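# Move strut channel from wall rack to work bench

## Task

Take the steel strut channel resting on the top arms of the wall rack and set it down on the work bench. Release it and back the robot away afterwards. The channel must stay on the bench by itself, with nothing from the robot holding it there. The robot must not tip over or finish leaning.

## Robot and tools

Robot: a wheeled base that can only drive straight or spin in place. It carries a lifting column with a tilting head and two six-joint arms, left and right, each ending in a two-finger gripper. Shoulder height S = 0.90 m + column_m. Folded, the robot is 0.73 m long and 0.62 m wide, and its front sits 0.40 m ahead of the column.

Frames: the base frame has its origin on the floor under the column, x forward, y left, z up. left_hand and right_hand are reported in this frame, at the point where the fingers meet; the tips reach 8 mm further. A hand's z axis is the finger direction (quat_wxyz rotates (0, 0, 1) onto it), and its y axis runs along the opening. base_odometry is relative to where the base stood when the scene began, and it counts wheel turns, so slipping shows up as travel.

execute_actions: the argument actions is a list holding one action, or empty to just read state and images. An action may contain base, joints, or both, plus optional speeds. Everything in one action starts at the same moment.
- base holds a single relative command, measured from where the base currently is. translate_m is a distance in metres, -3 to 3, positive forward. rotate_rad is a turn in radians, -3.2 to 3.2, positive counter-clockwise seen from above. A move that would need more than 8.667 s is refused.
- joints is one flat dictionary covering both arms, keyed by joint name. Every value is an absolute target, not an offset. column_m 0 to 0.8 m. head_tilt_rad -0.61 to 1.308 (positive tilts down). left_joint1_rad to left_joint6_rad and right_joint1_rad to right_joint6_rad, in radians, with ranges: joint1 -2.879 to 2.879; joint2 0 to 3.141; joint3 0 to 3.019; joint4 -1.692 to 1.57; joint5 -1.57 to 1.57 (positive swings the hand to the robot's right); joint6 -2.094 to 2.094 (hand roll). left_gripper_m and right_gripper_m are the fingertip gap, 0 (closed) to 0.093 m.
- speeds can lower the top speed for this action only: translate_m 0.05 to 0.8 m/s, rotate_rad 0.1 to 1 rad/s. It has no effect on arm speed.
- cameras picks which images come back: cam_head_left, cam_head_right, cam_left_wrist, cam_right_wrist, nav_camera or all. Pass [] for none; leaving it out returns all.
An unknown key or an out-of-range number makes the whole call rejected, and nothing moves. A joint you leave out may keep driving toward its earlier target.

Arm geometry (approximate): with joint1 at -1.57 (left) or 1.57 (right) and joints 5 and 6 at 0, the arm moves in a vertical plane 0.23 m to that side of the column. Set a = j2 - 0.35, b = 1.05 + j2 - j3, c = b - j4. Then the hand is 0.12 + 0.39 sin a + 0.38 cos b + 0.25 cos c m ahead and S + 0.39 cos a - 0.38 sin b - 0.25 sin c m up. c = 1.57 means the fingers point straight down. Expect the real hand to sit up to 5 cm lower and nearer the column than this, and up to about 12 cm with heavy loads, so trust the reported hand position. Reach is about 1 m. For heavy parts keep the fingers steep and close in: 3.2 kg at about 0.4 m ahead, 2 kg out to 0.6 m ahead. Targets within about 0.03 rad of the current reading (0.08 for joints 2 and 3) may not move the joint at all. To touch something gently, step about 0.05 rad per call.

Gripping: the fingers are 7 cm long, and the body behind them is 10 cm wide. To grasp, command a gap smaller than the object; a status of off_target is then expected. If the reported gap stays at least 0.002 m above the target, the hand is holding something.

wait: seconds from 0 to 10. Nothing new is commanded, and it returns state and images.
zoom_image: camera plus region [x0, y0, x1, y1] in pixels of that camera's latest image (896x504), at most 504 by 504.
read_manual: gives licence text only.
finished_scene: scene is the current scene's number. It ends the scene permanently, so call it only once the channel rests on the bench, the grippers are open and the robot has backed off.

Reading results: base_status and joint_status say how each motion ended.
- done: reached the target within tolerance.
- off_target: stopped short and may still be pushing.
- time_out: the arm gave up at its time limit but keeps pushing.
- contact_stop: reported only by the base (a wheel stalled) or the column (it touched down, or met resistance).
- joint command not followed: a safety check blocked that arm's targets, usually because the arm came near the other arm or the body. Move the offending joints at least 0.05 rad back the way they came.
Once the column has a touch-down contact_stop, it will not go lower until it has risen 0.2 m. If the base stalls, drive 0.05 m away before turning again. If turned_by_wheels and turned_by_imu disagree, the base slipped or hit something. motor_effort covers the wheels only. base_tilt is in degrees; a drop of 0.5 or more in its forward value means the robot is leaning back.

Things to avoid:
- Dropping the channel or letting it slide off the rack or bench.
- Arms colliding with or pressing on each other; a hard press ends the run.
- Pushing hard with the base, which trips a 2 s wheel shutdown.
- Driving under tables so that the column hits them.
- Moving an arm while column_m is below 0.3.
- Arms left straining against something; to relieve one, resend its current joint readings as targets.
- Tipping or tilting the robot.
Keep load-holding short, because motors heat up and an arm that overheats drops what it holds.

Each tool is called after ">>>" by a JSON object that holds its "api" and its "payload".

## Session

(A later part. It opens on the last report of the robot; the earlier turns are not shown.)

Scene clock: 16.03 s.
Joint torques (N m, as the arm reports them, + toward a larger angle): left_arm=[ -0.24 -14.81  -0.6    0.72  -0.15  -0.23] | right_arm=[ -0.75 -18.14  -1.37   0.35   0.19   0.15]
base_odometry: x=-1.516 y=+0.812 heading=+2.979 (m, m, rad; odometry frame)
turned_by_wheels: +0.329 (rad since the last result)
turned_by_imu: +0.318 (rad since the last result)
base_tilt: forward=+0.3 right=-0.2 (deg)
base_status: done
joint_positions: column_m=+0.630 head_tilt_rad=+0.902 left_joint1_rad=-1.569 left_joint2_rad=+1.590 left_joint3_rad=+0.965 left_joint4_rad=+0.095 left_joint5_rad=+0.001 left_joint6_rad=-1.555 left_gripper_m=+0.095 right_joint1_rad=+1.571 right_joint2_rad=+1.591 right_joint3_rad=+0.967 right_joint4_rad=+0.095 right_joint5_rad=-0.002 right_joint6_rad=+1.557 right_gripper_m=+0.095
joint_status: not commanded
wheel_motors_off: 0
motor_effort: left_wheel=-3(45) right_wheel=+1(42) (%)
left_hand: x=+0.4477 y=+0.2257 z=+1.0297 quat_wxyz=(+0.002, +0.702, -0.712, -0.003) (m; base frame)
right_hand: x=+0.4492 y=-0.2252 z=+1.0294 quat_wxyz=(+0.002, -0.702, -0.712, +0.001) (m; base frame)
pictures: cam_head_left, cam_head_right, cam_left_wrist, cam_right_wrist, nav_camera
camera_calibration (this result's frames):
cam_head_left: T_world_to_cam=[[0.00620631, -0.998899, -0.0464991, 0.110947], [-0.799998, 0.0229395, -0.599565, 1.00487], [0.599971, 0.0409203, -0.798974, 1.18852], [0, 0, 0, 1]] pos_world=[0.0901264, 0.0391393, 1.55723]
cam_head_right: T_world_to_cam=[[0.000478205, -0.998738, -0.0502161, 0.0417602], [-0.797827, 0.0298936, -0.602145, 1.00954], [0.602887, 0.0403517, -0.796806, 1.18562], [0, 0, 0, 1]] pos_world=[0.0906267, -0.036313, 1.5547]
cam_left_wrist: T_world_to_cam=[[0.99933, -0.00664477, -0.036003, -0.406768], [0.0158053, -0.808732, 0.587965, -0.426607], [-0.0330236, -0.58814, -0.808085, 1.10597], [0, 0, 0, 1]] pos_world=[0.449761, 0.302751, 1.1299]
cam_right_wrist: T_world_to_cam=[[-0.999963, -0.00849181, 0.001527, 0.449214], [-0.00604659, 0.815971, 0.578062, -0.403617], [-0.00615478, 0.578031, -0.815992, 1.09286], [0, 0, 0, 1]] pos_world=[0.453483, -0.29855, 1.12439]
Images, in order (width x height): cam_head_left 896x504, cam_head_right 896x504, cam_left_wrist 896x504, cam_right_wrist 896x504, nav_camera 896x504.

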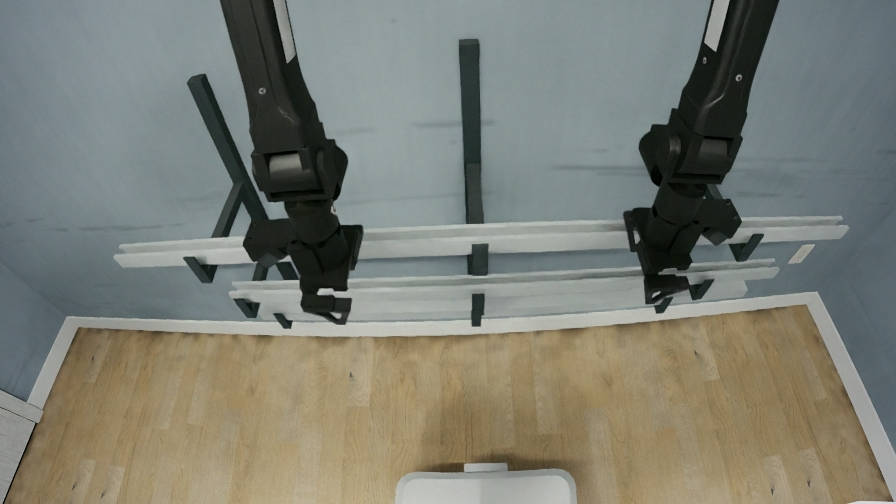

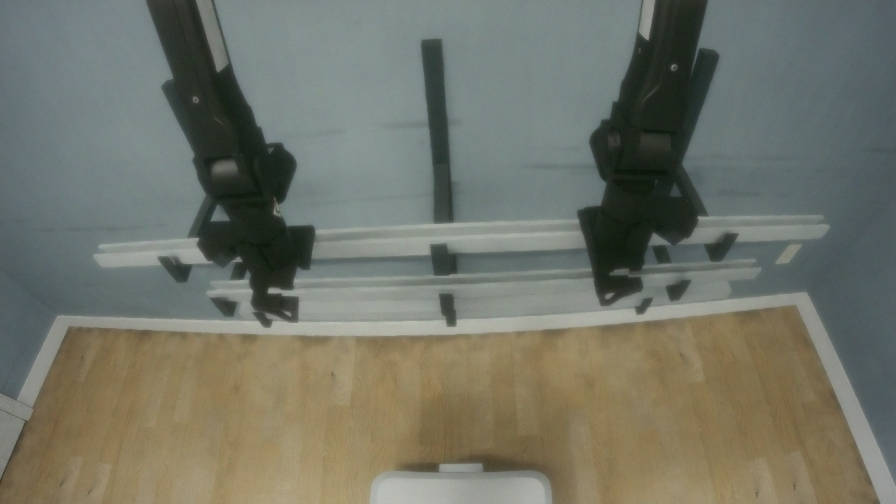

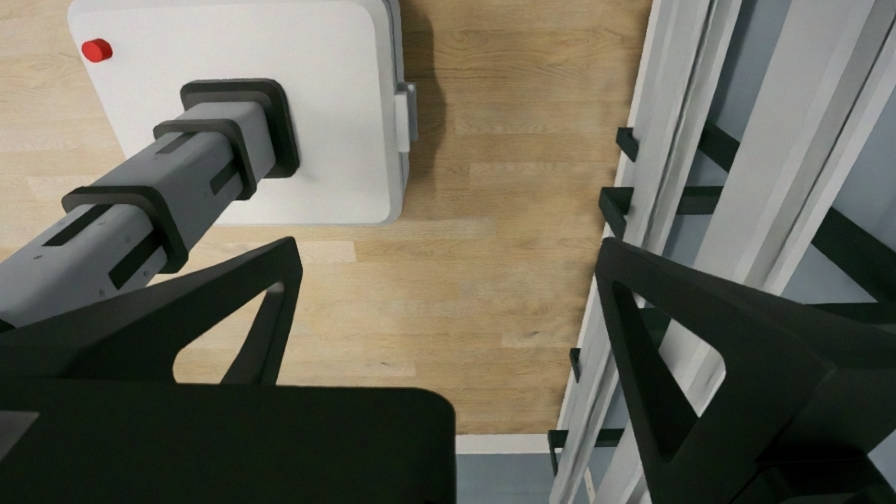

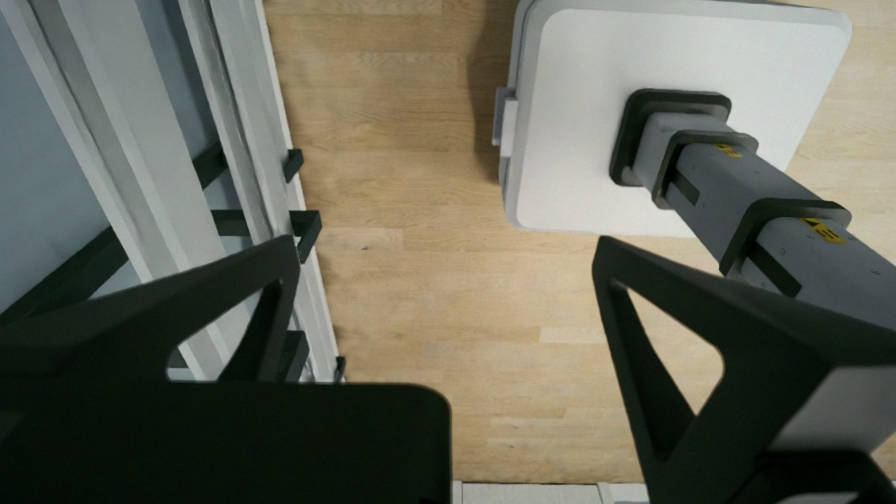

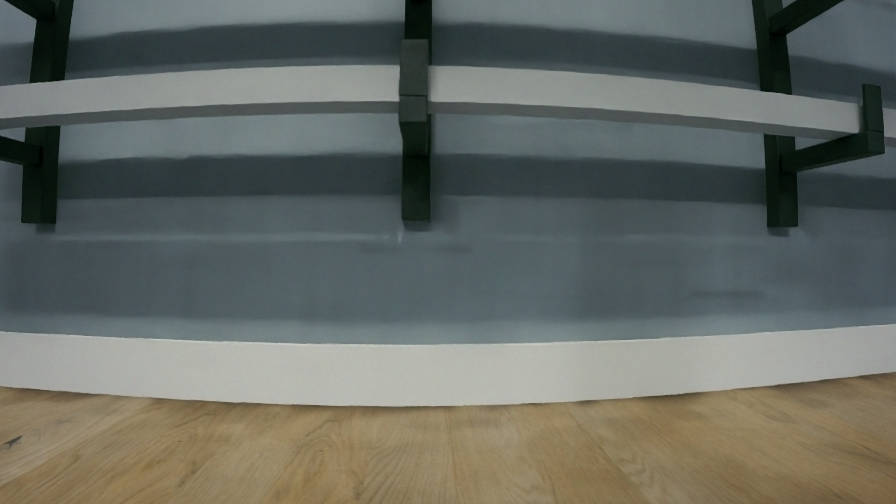

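>>> {"api": "execute_actions", "payload": {"actions": [{"base": {"translate_m": 0.2}, "joints": {"head_tilt_rad": 1.05, "column_m": 0.56}, "speeds": {"translate_m": 0.3}}]}}

Scene clock: 18.97 s.
Joint torques (N m, as the arm reports them, + toward a larger angle): left_arm=[ -0.15 -15.27  -0.58   0.6   -0.15  -0.23] | right_arm=[ -0.97 -18.48  -1.     0.41   0.2    0.1 ]
base_odometry: x=-1.714 y=+0.844 heading=+2.981 (m, m, rad; odometry frame)
turned_by_wheels: +0.001 (rad since the last result)
turned_by_imu: +0.002 (rad since the last result)
base_tilt: forward=+0.4 right=-0.1 (deg)
base_status: done
joint_positions: column_m=+0.560 head_tilt_rad=+1.050 left_joint1_rad=-1.569 left_joint2_rad=+1.590 left_joint3_rad=+0.965 left_joint4_rad=+0.095 left_joint5_rad=+0.001 left_joint6_rad=-1.555 left_gripper_m=+0.095 right_joint1_rad=+1.571 right_joint2_rad=+1.591 right_joint3_rad=+0.966 right_joint4_rad=+0.095 right_joint5_rad=-0.002 right_joint6_rad=+1.557 right_gripper_m=+0.095
joint_status: all done
wheel_motors_off: 0
motor_effort: left_wheel=+2(51) right_wheel=+0(40) (%)
left_hand: x=+0.4478 y=+0.2257 z=+0.9600 quat_wxyz=(+0.002, +0.702, -0.712, -0.003) (m; base frame)
right_hand: x=+0.4480 y=-0.2252 z=+0.9597 quat_wxyz=(+0.003, -0.702, -0.712, +0.002) (m; base frame)
pictures: cam_head_left, cam_head_right, cam_left_wrist, cam_right_wrist, nav_camera
camera_calibration (this result's frames):
cam_head_left: T_world_to_cam=[[-0.000741239, -0.998899, -0.0469056, 0.108677], [-0.879896, 0.0229395, -0.474612, 0.773821], [0.475166, 0.0409203, -0.878944, 1.26262], [0, 0, 0, 1]] pos_world=[0.081008, 0.0391393, 1.48214]
cam_head_right: T_world_to_cam=[[-0.00695621, -0.998738, -0.0497342, 0.0378816], [-0.878131, 0.0298936, -0.477486, 0.778792], [0.47837, 0.0403517, -0.877231, 1.26057], [0, 0, 0, 1]] pos_world=[0.0811273, -0.036313, 1.47955]
cam_left_wrist: T_world_to_cam=[[0.999343, -0.00664546, -0.0356217, -0.40984], [0.0155804, -0.808732, 0.587971, -0.385544], [-0.0327158, -0.58814, -0.808097, 1.04954], [0, 0, 0, 1]] pos_world=[0.449914, 0.302751, 1.06022]
cam_right_wrist: T_world_to_cam=[[-0.999958, -0.00849174, 0.00343431, 0.446294], [-0.00494394, 0.815971, 0.578072, -0.363821], [-0.00771113, 0.578031, -0.815978, 1.03663], [0, 0, 0, 1]] pos_world=[0.45247, -0.29855, 1.05465]
Images, in order (width x height): cam_head_left 896x504, cam_head_right 896x504, cam_left_wrist 896x504, cam_right_wrist 896x504, nav_camera 896x504.

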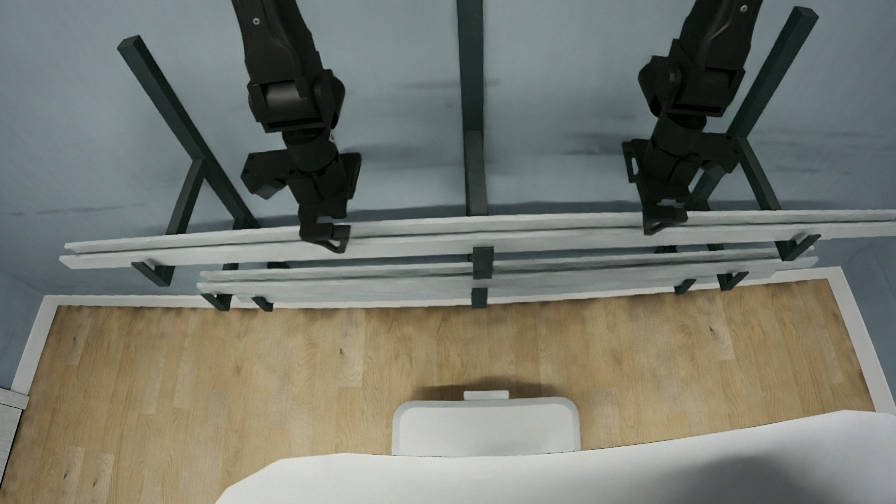

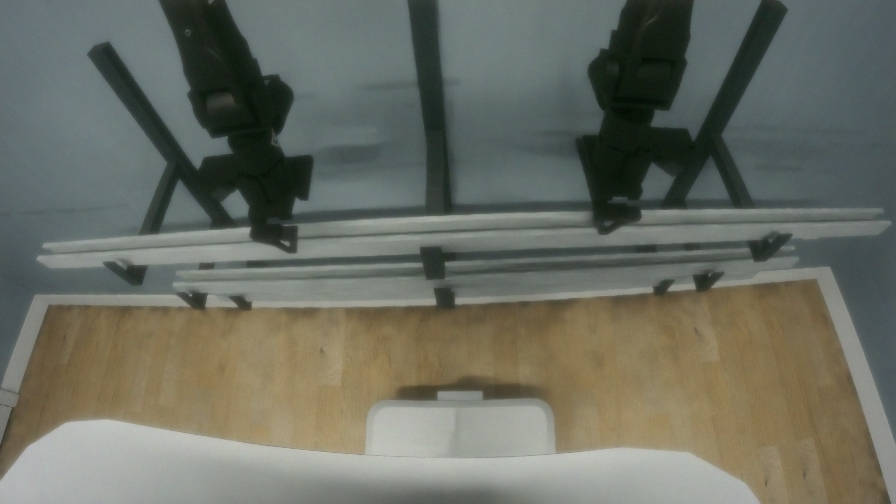

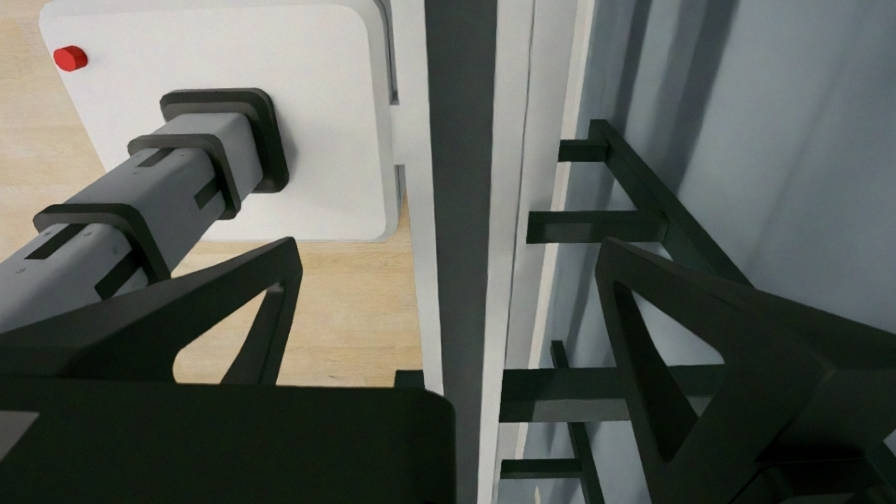

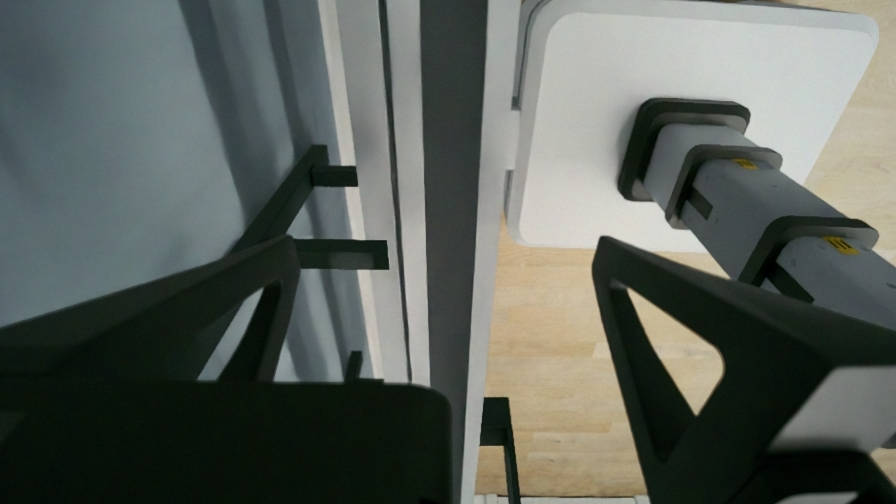

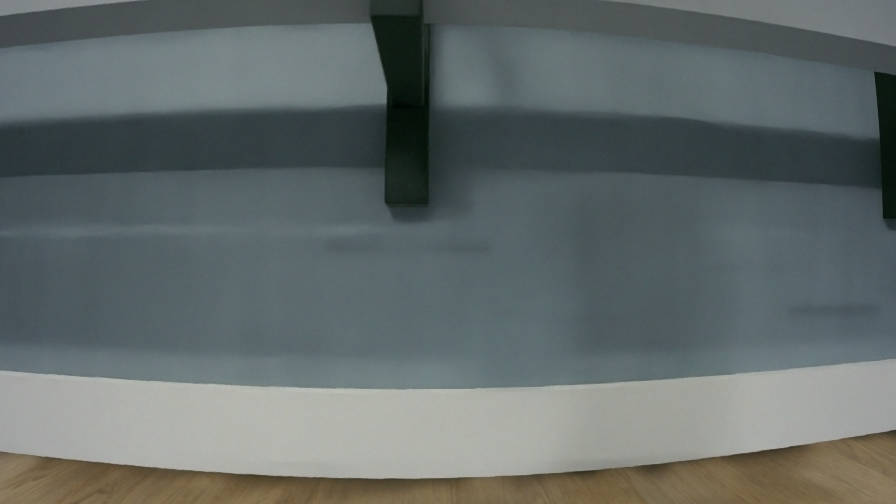

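>>> {"api": "zoom_image", "payload": {"camera": "cam_left_wrist", "region": [370, 0, 620, 400]}}

>>> {"api": "zoom_image", "payload": {"camera": "cam_right_wrist", "region": [300, 0, 550, 400]}}

>>> {"api": "zoom_image", "payload": {"camera": "cam_head_left", "region": [240, 150, 520, 320]}}

>>> {"api": "zoom_image", "payload": {"camera": "cam_head_right", "region": [420, 130, 700, 300]}}

Region (370, 0, 620, 400) of cam_left_wrist's 896x504 image, scaled by 1.260, with more detail than that image has; it fills the left 315 columns of this view, and the rest is white.

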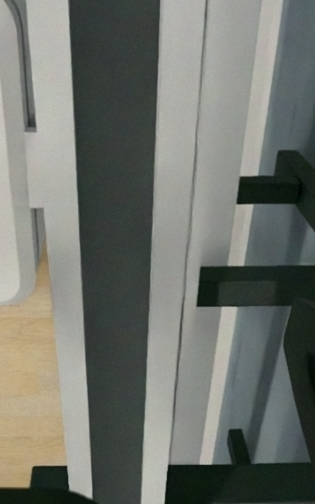

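Region (300, 0, 550, 400) of cam_right_wrist's 896x504 image, scaled by 1.260, with more detail than that image has; it fills the left 315 columns of this view, and the rest is white.

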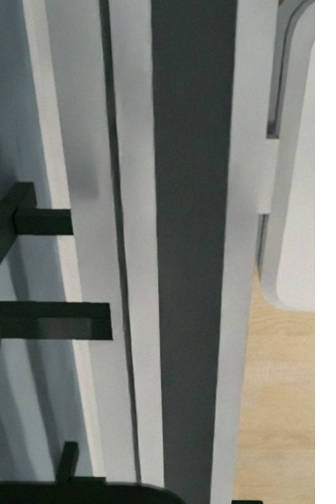

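Region (240, 150, 520, 320) of cam_head_left's 896x504 image, scaled by 1.800, with more detail than that image has; it fills the top 306 rows of this view, and the rest is white.

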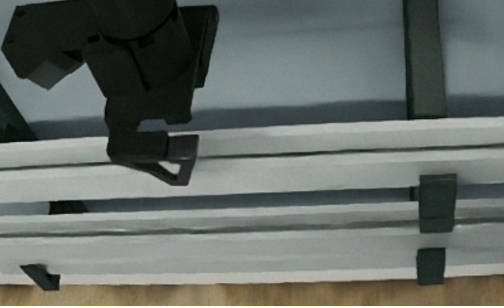

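Region (420, 130, 700, 300) of cam_head_right's 896x504 image, scaled by 1.800, with more detail than that image has; it fills the top 306 rows of this view, and the rest is white.

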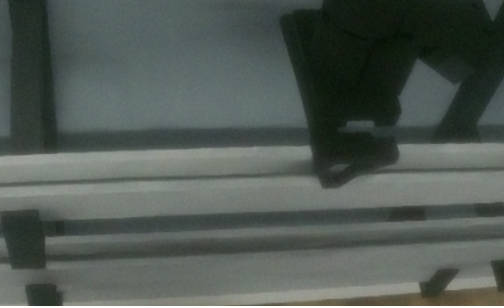

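>>> {"api": "zoom_image", "payload": {"camera": "cam_left_wrist", "region": [380, 0, 580, 100]}}

>>> {"api": "zoom_image", "payload": {"camera": "cam_left_wrist", "region": [380, 240, 580, 420]}}

>>> {"api": "zoom_image", "payload": {"camera": "cam_right_wrist", "region": [350, 0, 550, 100]}}

>>> {"api": "zoom_image", "payload": {"camera": "cam_right_wrist", "region": [350, 240, 550, 460]}}

Region (380, 0, 580, 100) of cam_left_wrist's 896x504 image, scaled by 2.520, with more detail than that image has.

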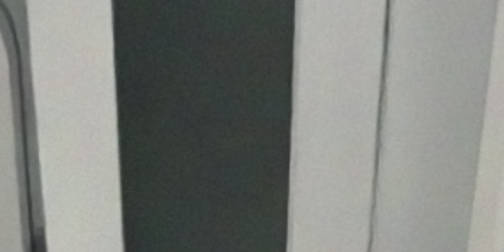

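Region (380, 240, 580, 420) of cam_left_wrist's 896x504 image, scaled by 2.520, with more detail than that image has; it fills the top 454 rows of this view, and the rest is white.

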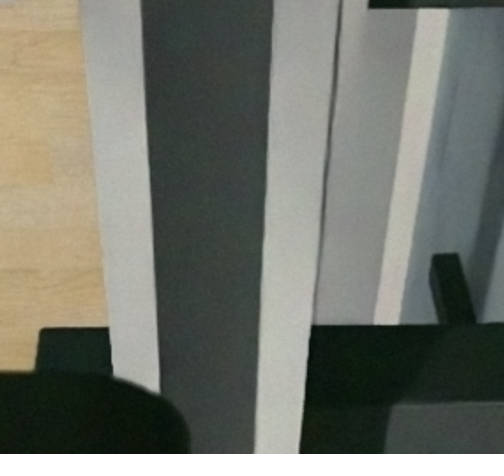

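Region (350, 0, 550, 100) of cam_right_wrist's 896x504 image, scaled by 2.520, with more detail than that image has.

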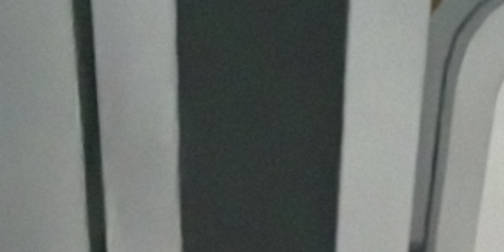

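Region (350, 240, 550, 460) of cam_right_wrist's 896x504 image, scaled by 2.291, with more detail than that image has; it fills the left 458 columns of this view, and the rest is white.

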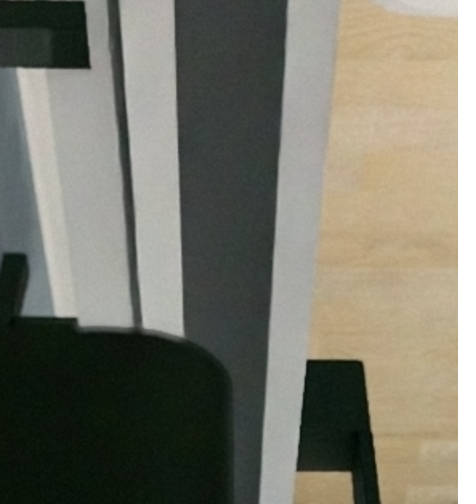

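>>> {"api": "execute_actions", "payload": {"actions": [{"joints": {"column_m": 0.495}}], "cameras": ["cam_head_left", "cam_left_wrist", "cam_right_wrist"]}}

Scene clock: 21.50 s.
Joint torques (N m, as the arm reports them, + toward a larger angle): left_arm=[ -0.24 -15.36  -0.5    0.71  -0.15  -0.23] | right_arm=[ -1.01 -18.88  -1.05   0.39   0.18   0.12]
base_odometry: x=-1.714 y=+0.844 heading=+2.981 (m, m, rad; odometry frame)
turned_by_wheels: +0.000 (rad since the last result)
turned_by_imu: +0.000 (rad since the last result)
base_tilt: forward=+0.5 right=-0.2 (deg)
base_status: not commanded
joint_positions: column_m=+0.495 head_tilt_rad=+1.050 left_joint1_rad=-1.569 left_joint2_rad=+1.590 left_joint3_rad=+0.965 left_joint4_rad=+0.095 left_joint5_rad=+0.001 left_joint6_rad=-1.555 left_gripper_m=+0.095 right_joint1_rad=+1.571 right_joint2_rad=+1.591 right_joint3_rad=+0.966 right_joint4_rad=+0.095 right_joint5_rad=-0.002 right_joint6_rad=+1.557 right_gripper_m=+0.095
joint_status: all done
wheel_motors_off: 0
motor_effort: left_wheel=+3(3) right_wheel=-2(4) (%)
left_hand: x=+0.4478 y=+0.2257 z=+0.8950 quat_wxyz=(+0.002, +0.702, -0.712, -0.003) (m; base frame)
right_hand: x=+0.4480 y=-0.2252 z=+0.8947 quat_wxyz=(+0.003, -0.702, -0.712, +0.002) (m; base frame)
pictures: cam_head_left, cam_left_wrist, cam_right_wrist
camera_calibration (this result's frames):
cam_head_left: T_world_to_cam=[[-0.000741245, -0.998899, -0.0469056, 0.105628], [-0.879896, 0.0229395, -0.474612, 0.74297], [0.475165, 0.0409203, -0.878944, 1.20549], [0, 0, 0, 1]] pos_world=[0.0810079, 0.0391393, 1.41714]
cam_left_wrist: T_world_to_cam=[[0.999343, -0.00664546, -0.0356217, -0.412155], [0.0155804, -0.808732, 0.587971, -0.347324], [-0.0327158, -0.58814, -0.808097, 0.997011], [0, 0, 0, 1]] pos_world=[0.449914, 0.302751, 0.995217]
cam_right_wrist: T_world_to_cam=[[-0.999958, -0.00849174, 0.00343431, 0.446517], [-0.00494394, 0.815971, 0.578072, -0.326245], [-0.00771113, 0.578031, -0.815978, 0.983593], [0, 0, 0, 1]] pos_world=[0.45247, -0.29855, 0.98965]
Images, in order (width x height): cam_head_left 896x504, cam_left_wrist 896x504, cam_right_wrist 896x504.

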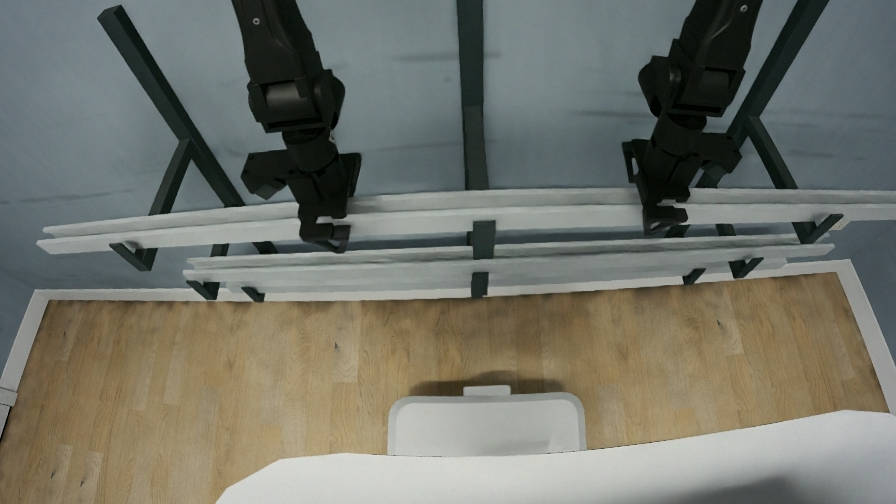

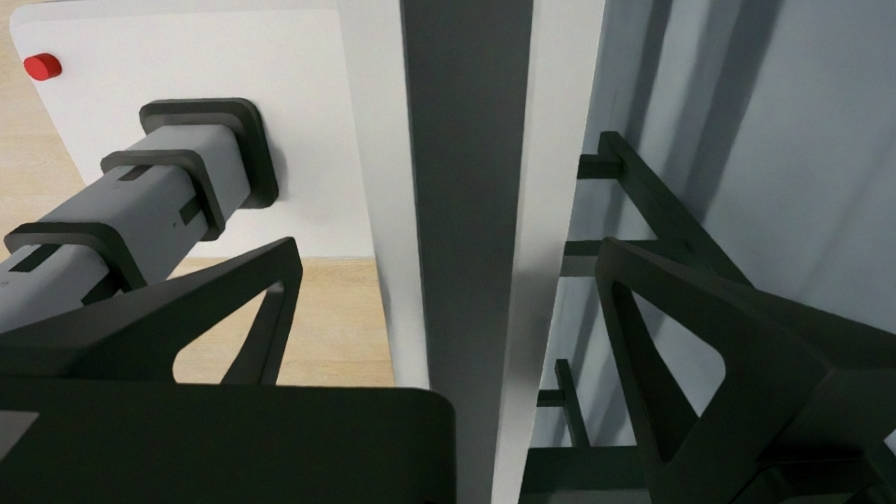

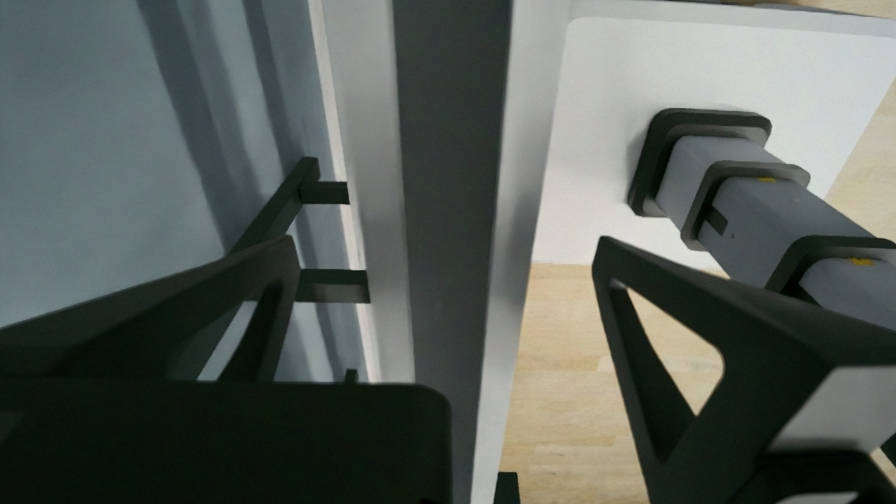

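>>> {"api": "execute_actions", "payload": {"actions": [{"joints": {"column_m": 0.483}}], "cameras": []}}

>>> {"api": "execute_actions", "payload": {"actions": [{"joints": {"left_gripper_m": 0.0, "right_gripper_m": 0.0}}], "cameras": ["cam_head_left", "cam_left_wrist", "cam_right_wrist"]}}

Scene clock: 22.43 s.
Joint torques (N m, as the arm reports them, + toward a larger angle): left_arm=[ -0.23 -15.15  -0.44   0.74  -0.15  -0.23] | right_arm=[ -1.07 -17.26  -0.96   0.42   0.2    0.16]
base_odometry: x=-1.714 y=+0.844 heading=+2.981 (m, m, rad; odometry frame)
turned_by_wheels: +0.000 (rad since the last result)
turned_by_imu: +0.000 (rad since the last result)
base_tilt: forward=+0.4 right=-0.2 (deg)
base_status: not commanded
joint_positions: column_m=+0.483 head_tilt_rad=+1.050 left_joint1_rad=-1.569 left_joint2_rad=+1.590 left_joint3_rad=+0.965 left_joint4_rad=+0.095 left_joint5_rad=+0.001 left_joint6_rad=-1.555 left_gripper_m=+0.095 right_joint1_rad=+1.571 right_joint2_rad=+1.591 right_joint3_rad=+0.966 right_joint4_rad=+0.095 right_joint5_rad=-0.002 right_joint6_rad=+1.557 right_gripper_m=+0.095
joint_status: all done
wheel_motors_off: 0
motor_effort: left_wheel=+3(3) right_wheel=-3(1) (%)
left_hand: x=+0.4478 y=+0.2257 z=+0.8830 quat_wxyz=(+0.002, +0.702, -0.712, -0.003) (m; base frame)
right_hand: x=+0.4480 y=-0.2252 z=+0.8827 quat_wxyz=(+0.003, -0.702, -0.712, +0.002) (m; base frame)
pictures: none
No camera images: the call's "cameras" was empty. Leave "cameras" out to get every camera's image.

Scene clock: 23.17 s.
Joint torques (N m, as the arm reports them, + toward a larger angle): left_arm=[ -0.22 -15.18  -0.81   0.48  -0.14  -0.08] | right_arm=[ -0.82 -18.64  -0.92   0.61   0.23   0.13]
base_odometry: x=-1.714 y=+0.844 heading=+2.981 (m, m, rad; odometry frame)
turned_by_wheels: +0.000 (rad since the last result)
turned_by_imu: +0.000 (rad since the last result)
base_tilt: forward=+0.4 right=-0.2 (deg)
base_status: not commanded
joint_positions: column_m=+0.483 head_tilt_rad=+1.050 left_joint1_rad=-1.569 left_joint2_rad=+1.590 left_joint3_rad=+0.969 left_joint4_rad=+0.103 left_joint5_rad=+0.000 left_joint6_rad=-1.569 left_gripper_m=+0.041 right_joint1_rad=+1.571 right_joint2_rad=+1.591 right_joint3_rad=+0.965 right_joint4_rad=+0.094 right_joint5_rad=-0.001 right_joint6_rad=+1.557 right_gripper_m=+0.041
joint_status: left_gripper_m off_target (ended at +0.041, target +0.000); right_gripper_m off_target (ended at +0.041, target +0.000)
wheel_motors_off: 0
motor_effort: left_wheel=+3(4) right_wheel=-4(4) (%)
left_hand: x=+0.4527 y=+0.2258 z=+0.8828 quat_wxyz=(-0.003, +0.707, -0.707, +0.002) (m; base frame)
right_hand: x=+0.4472 y=-0.2252 z=+0.8827 quat_wxyz=(+0.003, -0.702, -0.712, +0.002) (m; base frame)
pictures: cam_head_left, cam_left_wrist, cam_right_wrist
camera_calibration (this result's frames):
cam_head_left: T_world_to_cam=[[-0.000742506, -0.998899, -0.0469056, 0.105065], [-0.879909, 0.0229395, -0.474588, 0.737238], [0.475142, 0.0409203, -0.878957, 1.19496], [0, 0, 0, 1]] pos_world=[0.0810062, 0.0391393, 1.40513]
cam_left_wrist: T_world_to_cam=[[0.999692, 0.00821446, -0.0234023, -0.431774], [0.0204068, -0.808699, 0.587868, -0.342273], [-0.0140964, -0.588165, -0.808618, 0.979392], [0, 0, 0, 1]] pos_world=[0.452432, 0.302795, 0.983061]
cam_right_wrist: T_world_to_cam=[[-0.99995, -0.00849281, 0.00534485, 0.444108], [-0.00384386, 0.816191, 0.577769, -0.319449], [-0.0092693, 0.57772, -0.816183, 0.974663], [0, 0, 0, 1]] pos_world=[0.451892, -0.298579, 0.977697]
Images, in order (width x height): cam_head_left 896x504, cam_left_wrist 896x504, cam_right_wrist 896x504.

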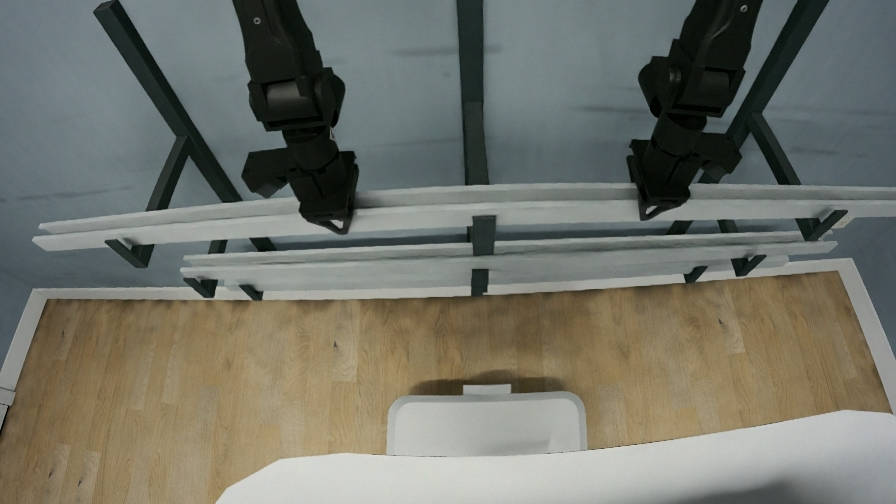

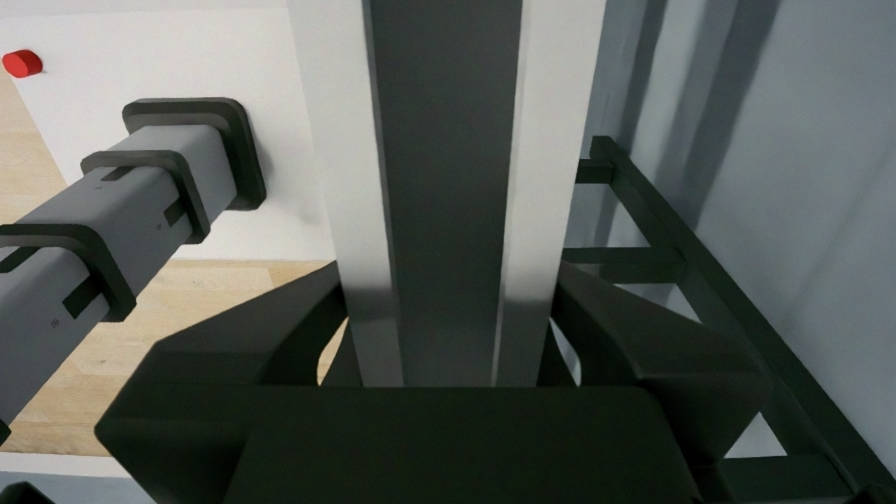

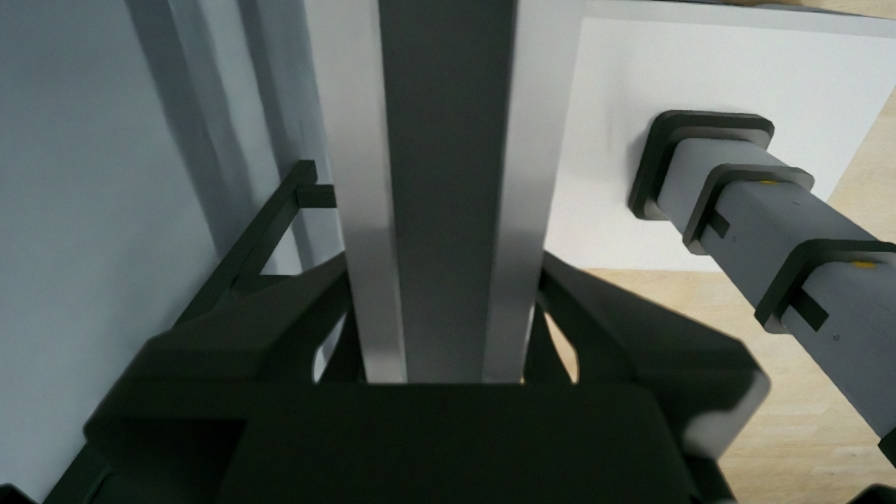

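>>> {"api": "execute_actions", "payload": {"actions": [{"joints": {"column_m": 0.53}}], "cameras": ["cam_head_left", "cam_left_wrist", "cam_right_wrist"]}}

Scene clock: 24.47 s.
Joint torques (N m, as the arm reports them, + toward a larger angle): left_arm=[ -0.27 -21.75  -2.98  -0.01  -0.14  -0.05] | right_arm=[ -1.16 -25.15  -3.6   -0.15   0.16   0.14]
base_odometry: x=-1.714 y=+0.844 heading=+2.981 (m, m, rad; odometry frame)
turned_by_wheels: +0.000 (rad since the last result)
turned_by_imu: +0.000 (rad since the last result)
base_tilt: forward=+0.4 right=-0.2 (deg)
base_status: not commanded
joint_positions: column_m=+0.530 head_tilt_rad=+1.050 left_joint1_rad=-1.569 left_joint2_rad=+1.666 left_joint3_rad=+0.988 left_joint4_rad=+0.113 left_joint5_rad=+0.000 left_joint6_rad=-1.574 left_gripper_m=+0.041 right_joint1_rad=+1.571 right_joint2_rad=+1.670 right_joint3_rad=+0.986 right_joint4_rad=+0.104 right_joint5_rad=-0.001 right_joint6_rad=+1.557 right_gripper_m=+0.041
joint_status: all done
wheel_motors_off: 0
motor_effort: left_wheel=+3(5) right_wheel=-2(5) (%)
left_hand: x=+0.4275 y=+0.2258 z=+0.9043 quat_wxyz=(+0.014, +0.708, -0.706, -0.015) (m; base frame)
right_hand: x=+0.4221 y=-0.2252 z=+0.9037 quat_wxyz=(+0.021, -0.702, -0.712, +0.019) (m; base frame)
pictures: cam_head_left, cam_left_wrist, cam_right_wrist
camera_calibration (this result's frames):
cam_head_left: T_world_to_cam=[[-0.000742532, -0.998899, -0.0469056, 0.107259], [-0.879909, 0.0229395, -0.474588, 0.759435], [0.475141, 0.0409203, -0.878957, 1.23607], [0, 0, 0, 1]] pos_world=[0.0810062, 0.0391393, 1.4519]
cam_left_wrist: T_world_to_cam=[[0.997424, 0.012494, -0.0706397, -0.363352], [0.0516403, -0.808559, 0.586145, -0.366204], [-0.0497931, -0.588282, -0.807121, 1.01036], [0, 0, 0, 1]] pos_world=[0.431635, 0.302821, 1.00447]
cam_right_wrist: T_world_to_cam=[[-0.998535, -0.00887236, 0.053383, 0.374723], [0.0236113, 0.816187, 0.577305, -0.342806], [-0.0486925, 0.57772, -0.814782, 1.00688], [0, 0, 0, 1]] pos_world=[0.431296, -0.298578, 0.998291]
Images, in order (width x height): cam_head_left 896x504, cam_left_wrist 896x504, cam_right_wrist 896x504.

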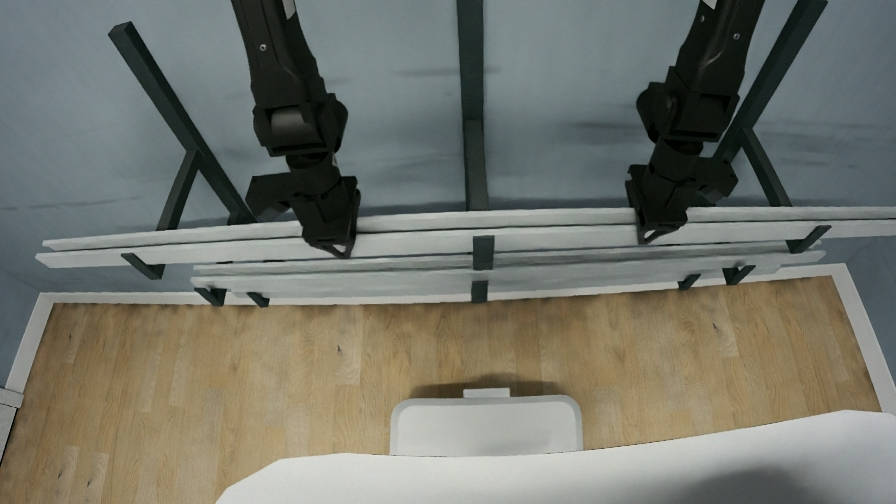

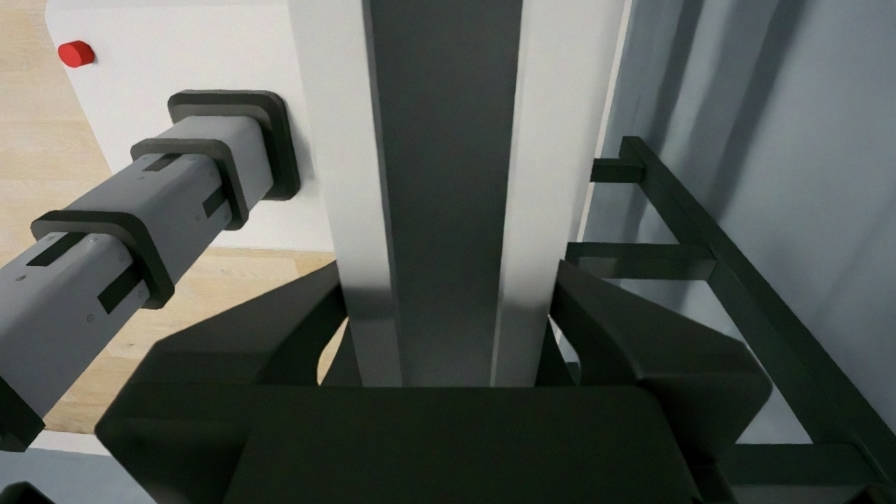

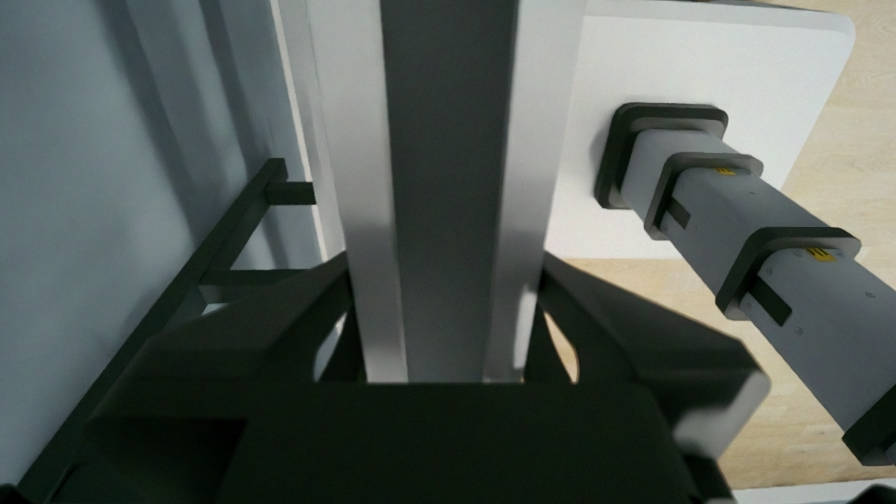

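>>> {"api": "execute_actions", "payload": {"actions": [{"base": {"translate_m": 0.025}, "joints": {"column_m": 0.64}, "speeds": {"translate_m": 0.05}}], "cameras": ["cam_head_left", "cam_head_right", "cam_left_wrist", "cam_right_wrist"]}}

Scene clock: 26.63 s.
Joint torques (N m, as the arm reports them, + toward a larger angle): left_arm=[ -0.17 -21.9   -2.5    0.19  -0.13  -0.05] | right_arm=[ -1.07 -24.89  -3.84   0.09   0.23   0.14]
base_odometry: x=-1.739 y=+0.848 heading=+2.982 (m, m, rad; odometry frame)
turned_by_wheels: +0.001 (rad since the last result)
turned_by_imu: +0.001 (rad since the last result)
base_tilt: forward=+0.4 right=-0.2 (deg)
base_status: done
joint_positions: column_m=+0.640 head_tilt_rad=+1.051 left_joint1_rad=-1.569 left_joint2_rad=+1.666 left_joint3_rad=+0.987 left_joint4_rad=+0.112 left_joint5_rad=+0.000 left_joint6_rad=-1.574 left_gripper_m=+0.041 right_joint1_rad=+1.571 right_joint2_rad=+1.671 right_joint3_rad=+0.985 right_joint4_rad=+0.102 right_joint5_rad=-0.001 right_joint6_rad=+1.559 right_gripper_m=+0.041
joint_status: all done
wheel_motors_off: 0
motor_effort: left_wheel=+2(32) right_wheel=-1(27) (%)
left_hand: x=+0.4269 y=+0.2258 z=+1.0144 quat_wxyz=(+0.015, +0.708, -0.706, -0.016) (m; base frame)
right_hand: x=+0.4206 y=-0.2252 z=+1.0133 quat_wxyz=(+0.022, -0.703, -0.711, +0.021) (m; base frame)
pictures: cam_head_left, cam_head_right, cam_left_wrist, cam_right_wrist
camera_calibration (this result's frames):
cam_head_left: T_world_to_cam=[[-0.000766391, -0.998899, -0.0469052, 0.112419], [-0.88015, 0.0229395, -0.47414, 0.810923], [0.474694, 0.0409203, -0.879199, 1.33317], [0, 0, 0, 1]] pos_world=[0.0809737, 0.0391393, 1.56188]
cam_head_right: T_world_to_cam=[[-0.00698288, -0.998738, -0.0497305, 0.0418438], [-0.878387, 0.0298936, -0.477015, 0.816124], [0.477899, 0.0403517, -0.877487, 1.33098], [0, 0, 0, 1]] pos_world=[0.0810916, -0.036313, 1.5593]
cam_left_wrist: T_world_to_cam=[[0.997315, 0.0124967, -0.0721616, -0.353326], [0.0525369, -0.808558, 0.586067, -0.430984], [-0.051023, -0.588284, -0.807043, 1.09961], [0, 0, 0, 1]] pos_world=[0.431125, 0.30282, 1.11452]
cam_right_wrist: T_world_to_cam=[[-0.998341, -0.00658344, 0.0571959, 0.363933], [0.0276801, 0.816205, 0.577098, -0.407541], [-0.0504829, 0.577724, -0.814669, 1.09675], [0, 0, 0, 1]] pos_world=[0.429977, -0.298587, 1.10787]
Images, in order (width x height): cam_head_left 896x504, cam_head_right 896x504, cam_left_wrist 896x504, cam_right_wrist 896x504.

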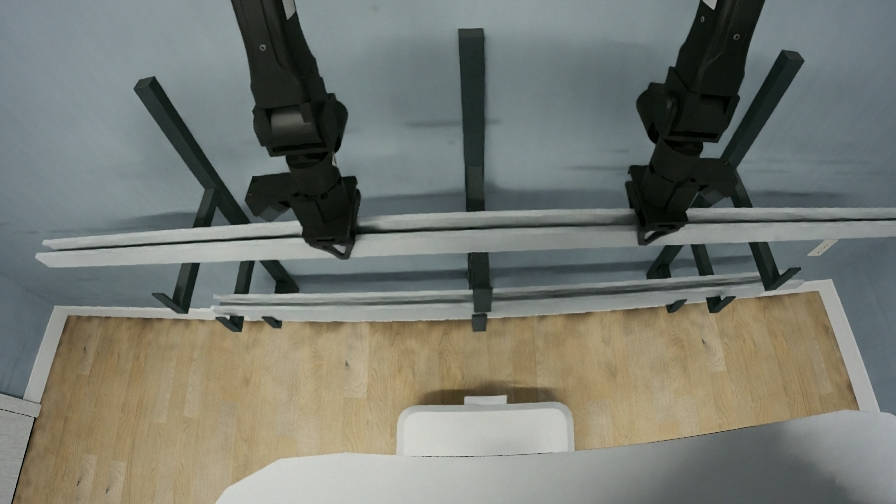

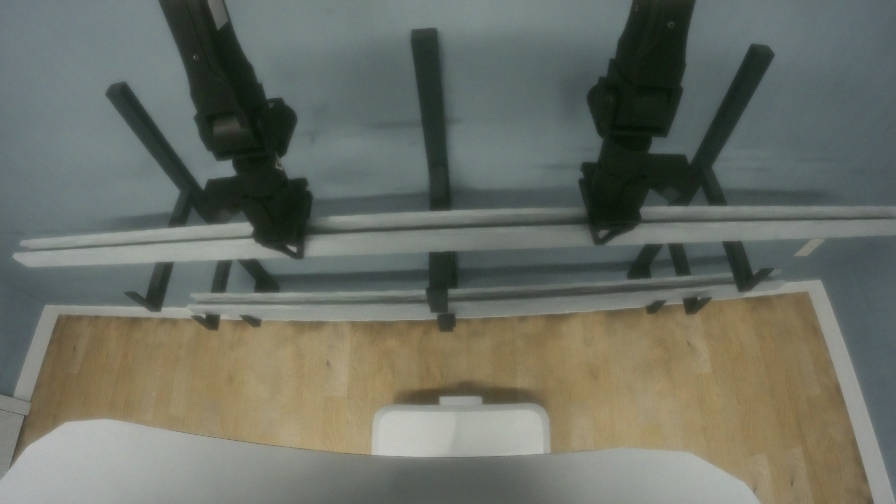

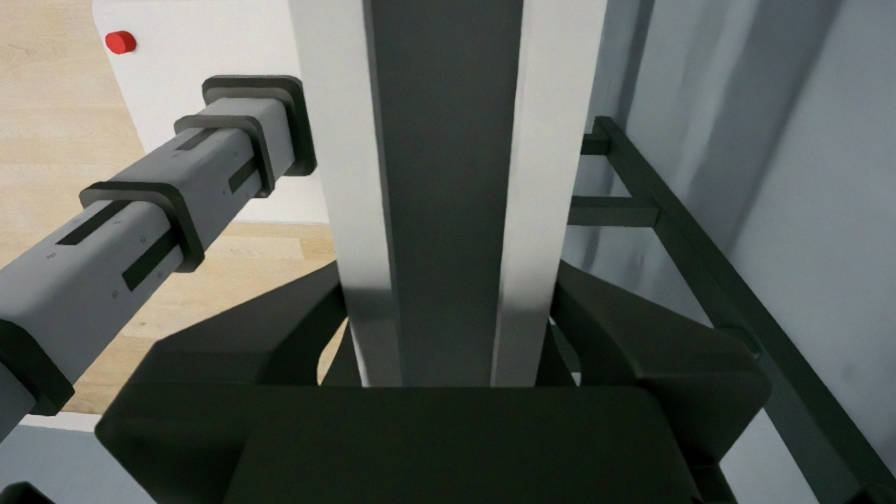

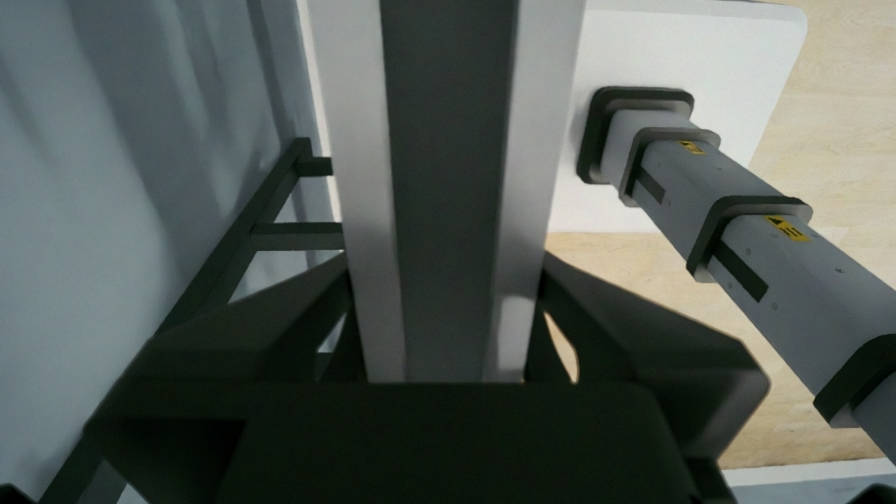

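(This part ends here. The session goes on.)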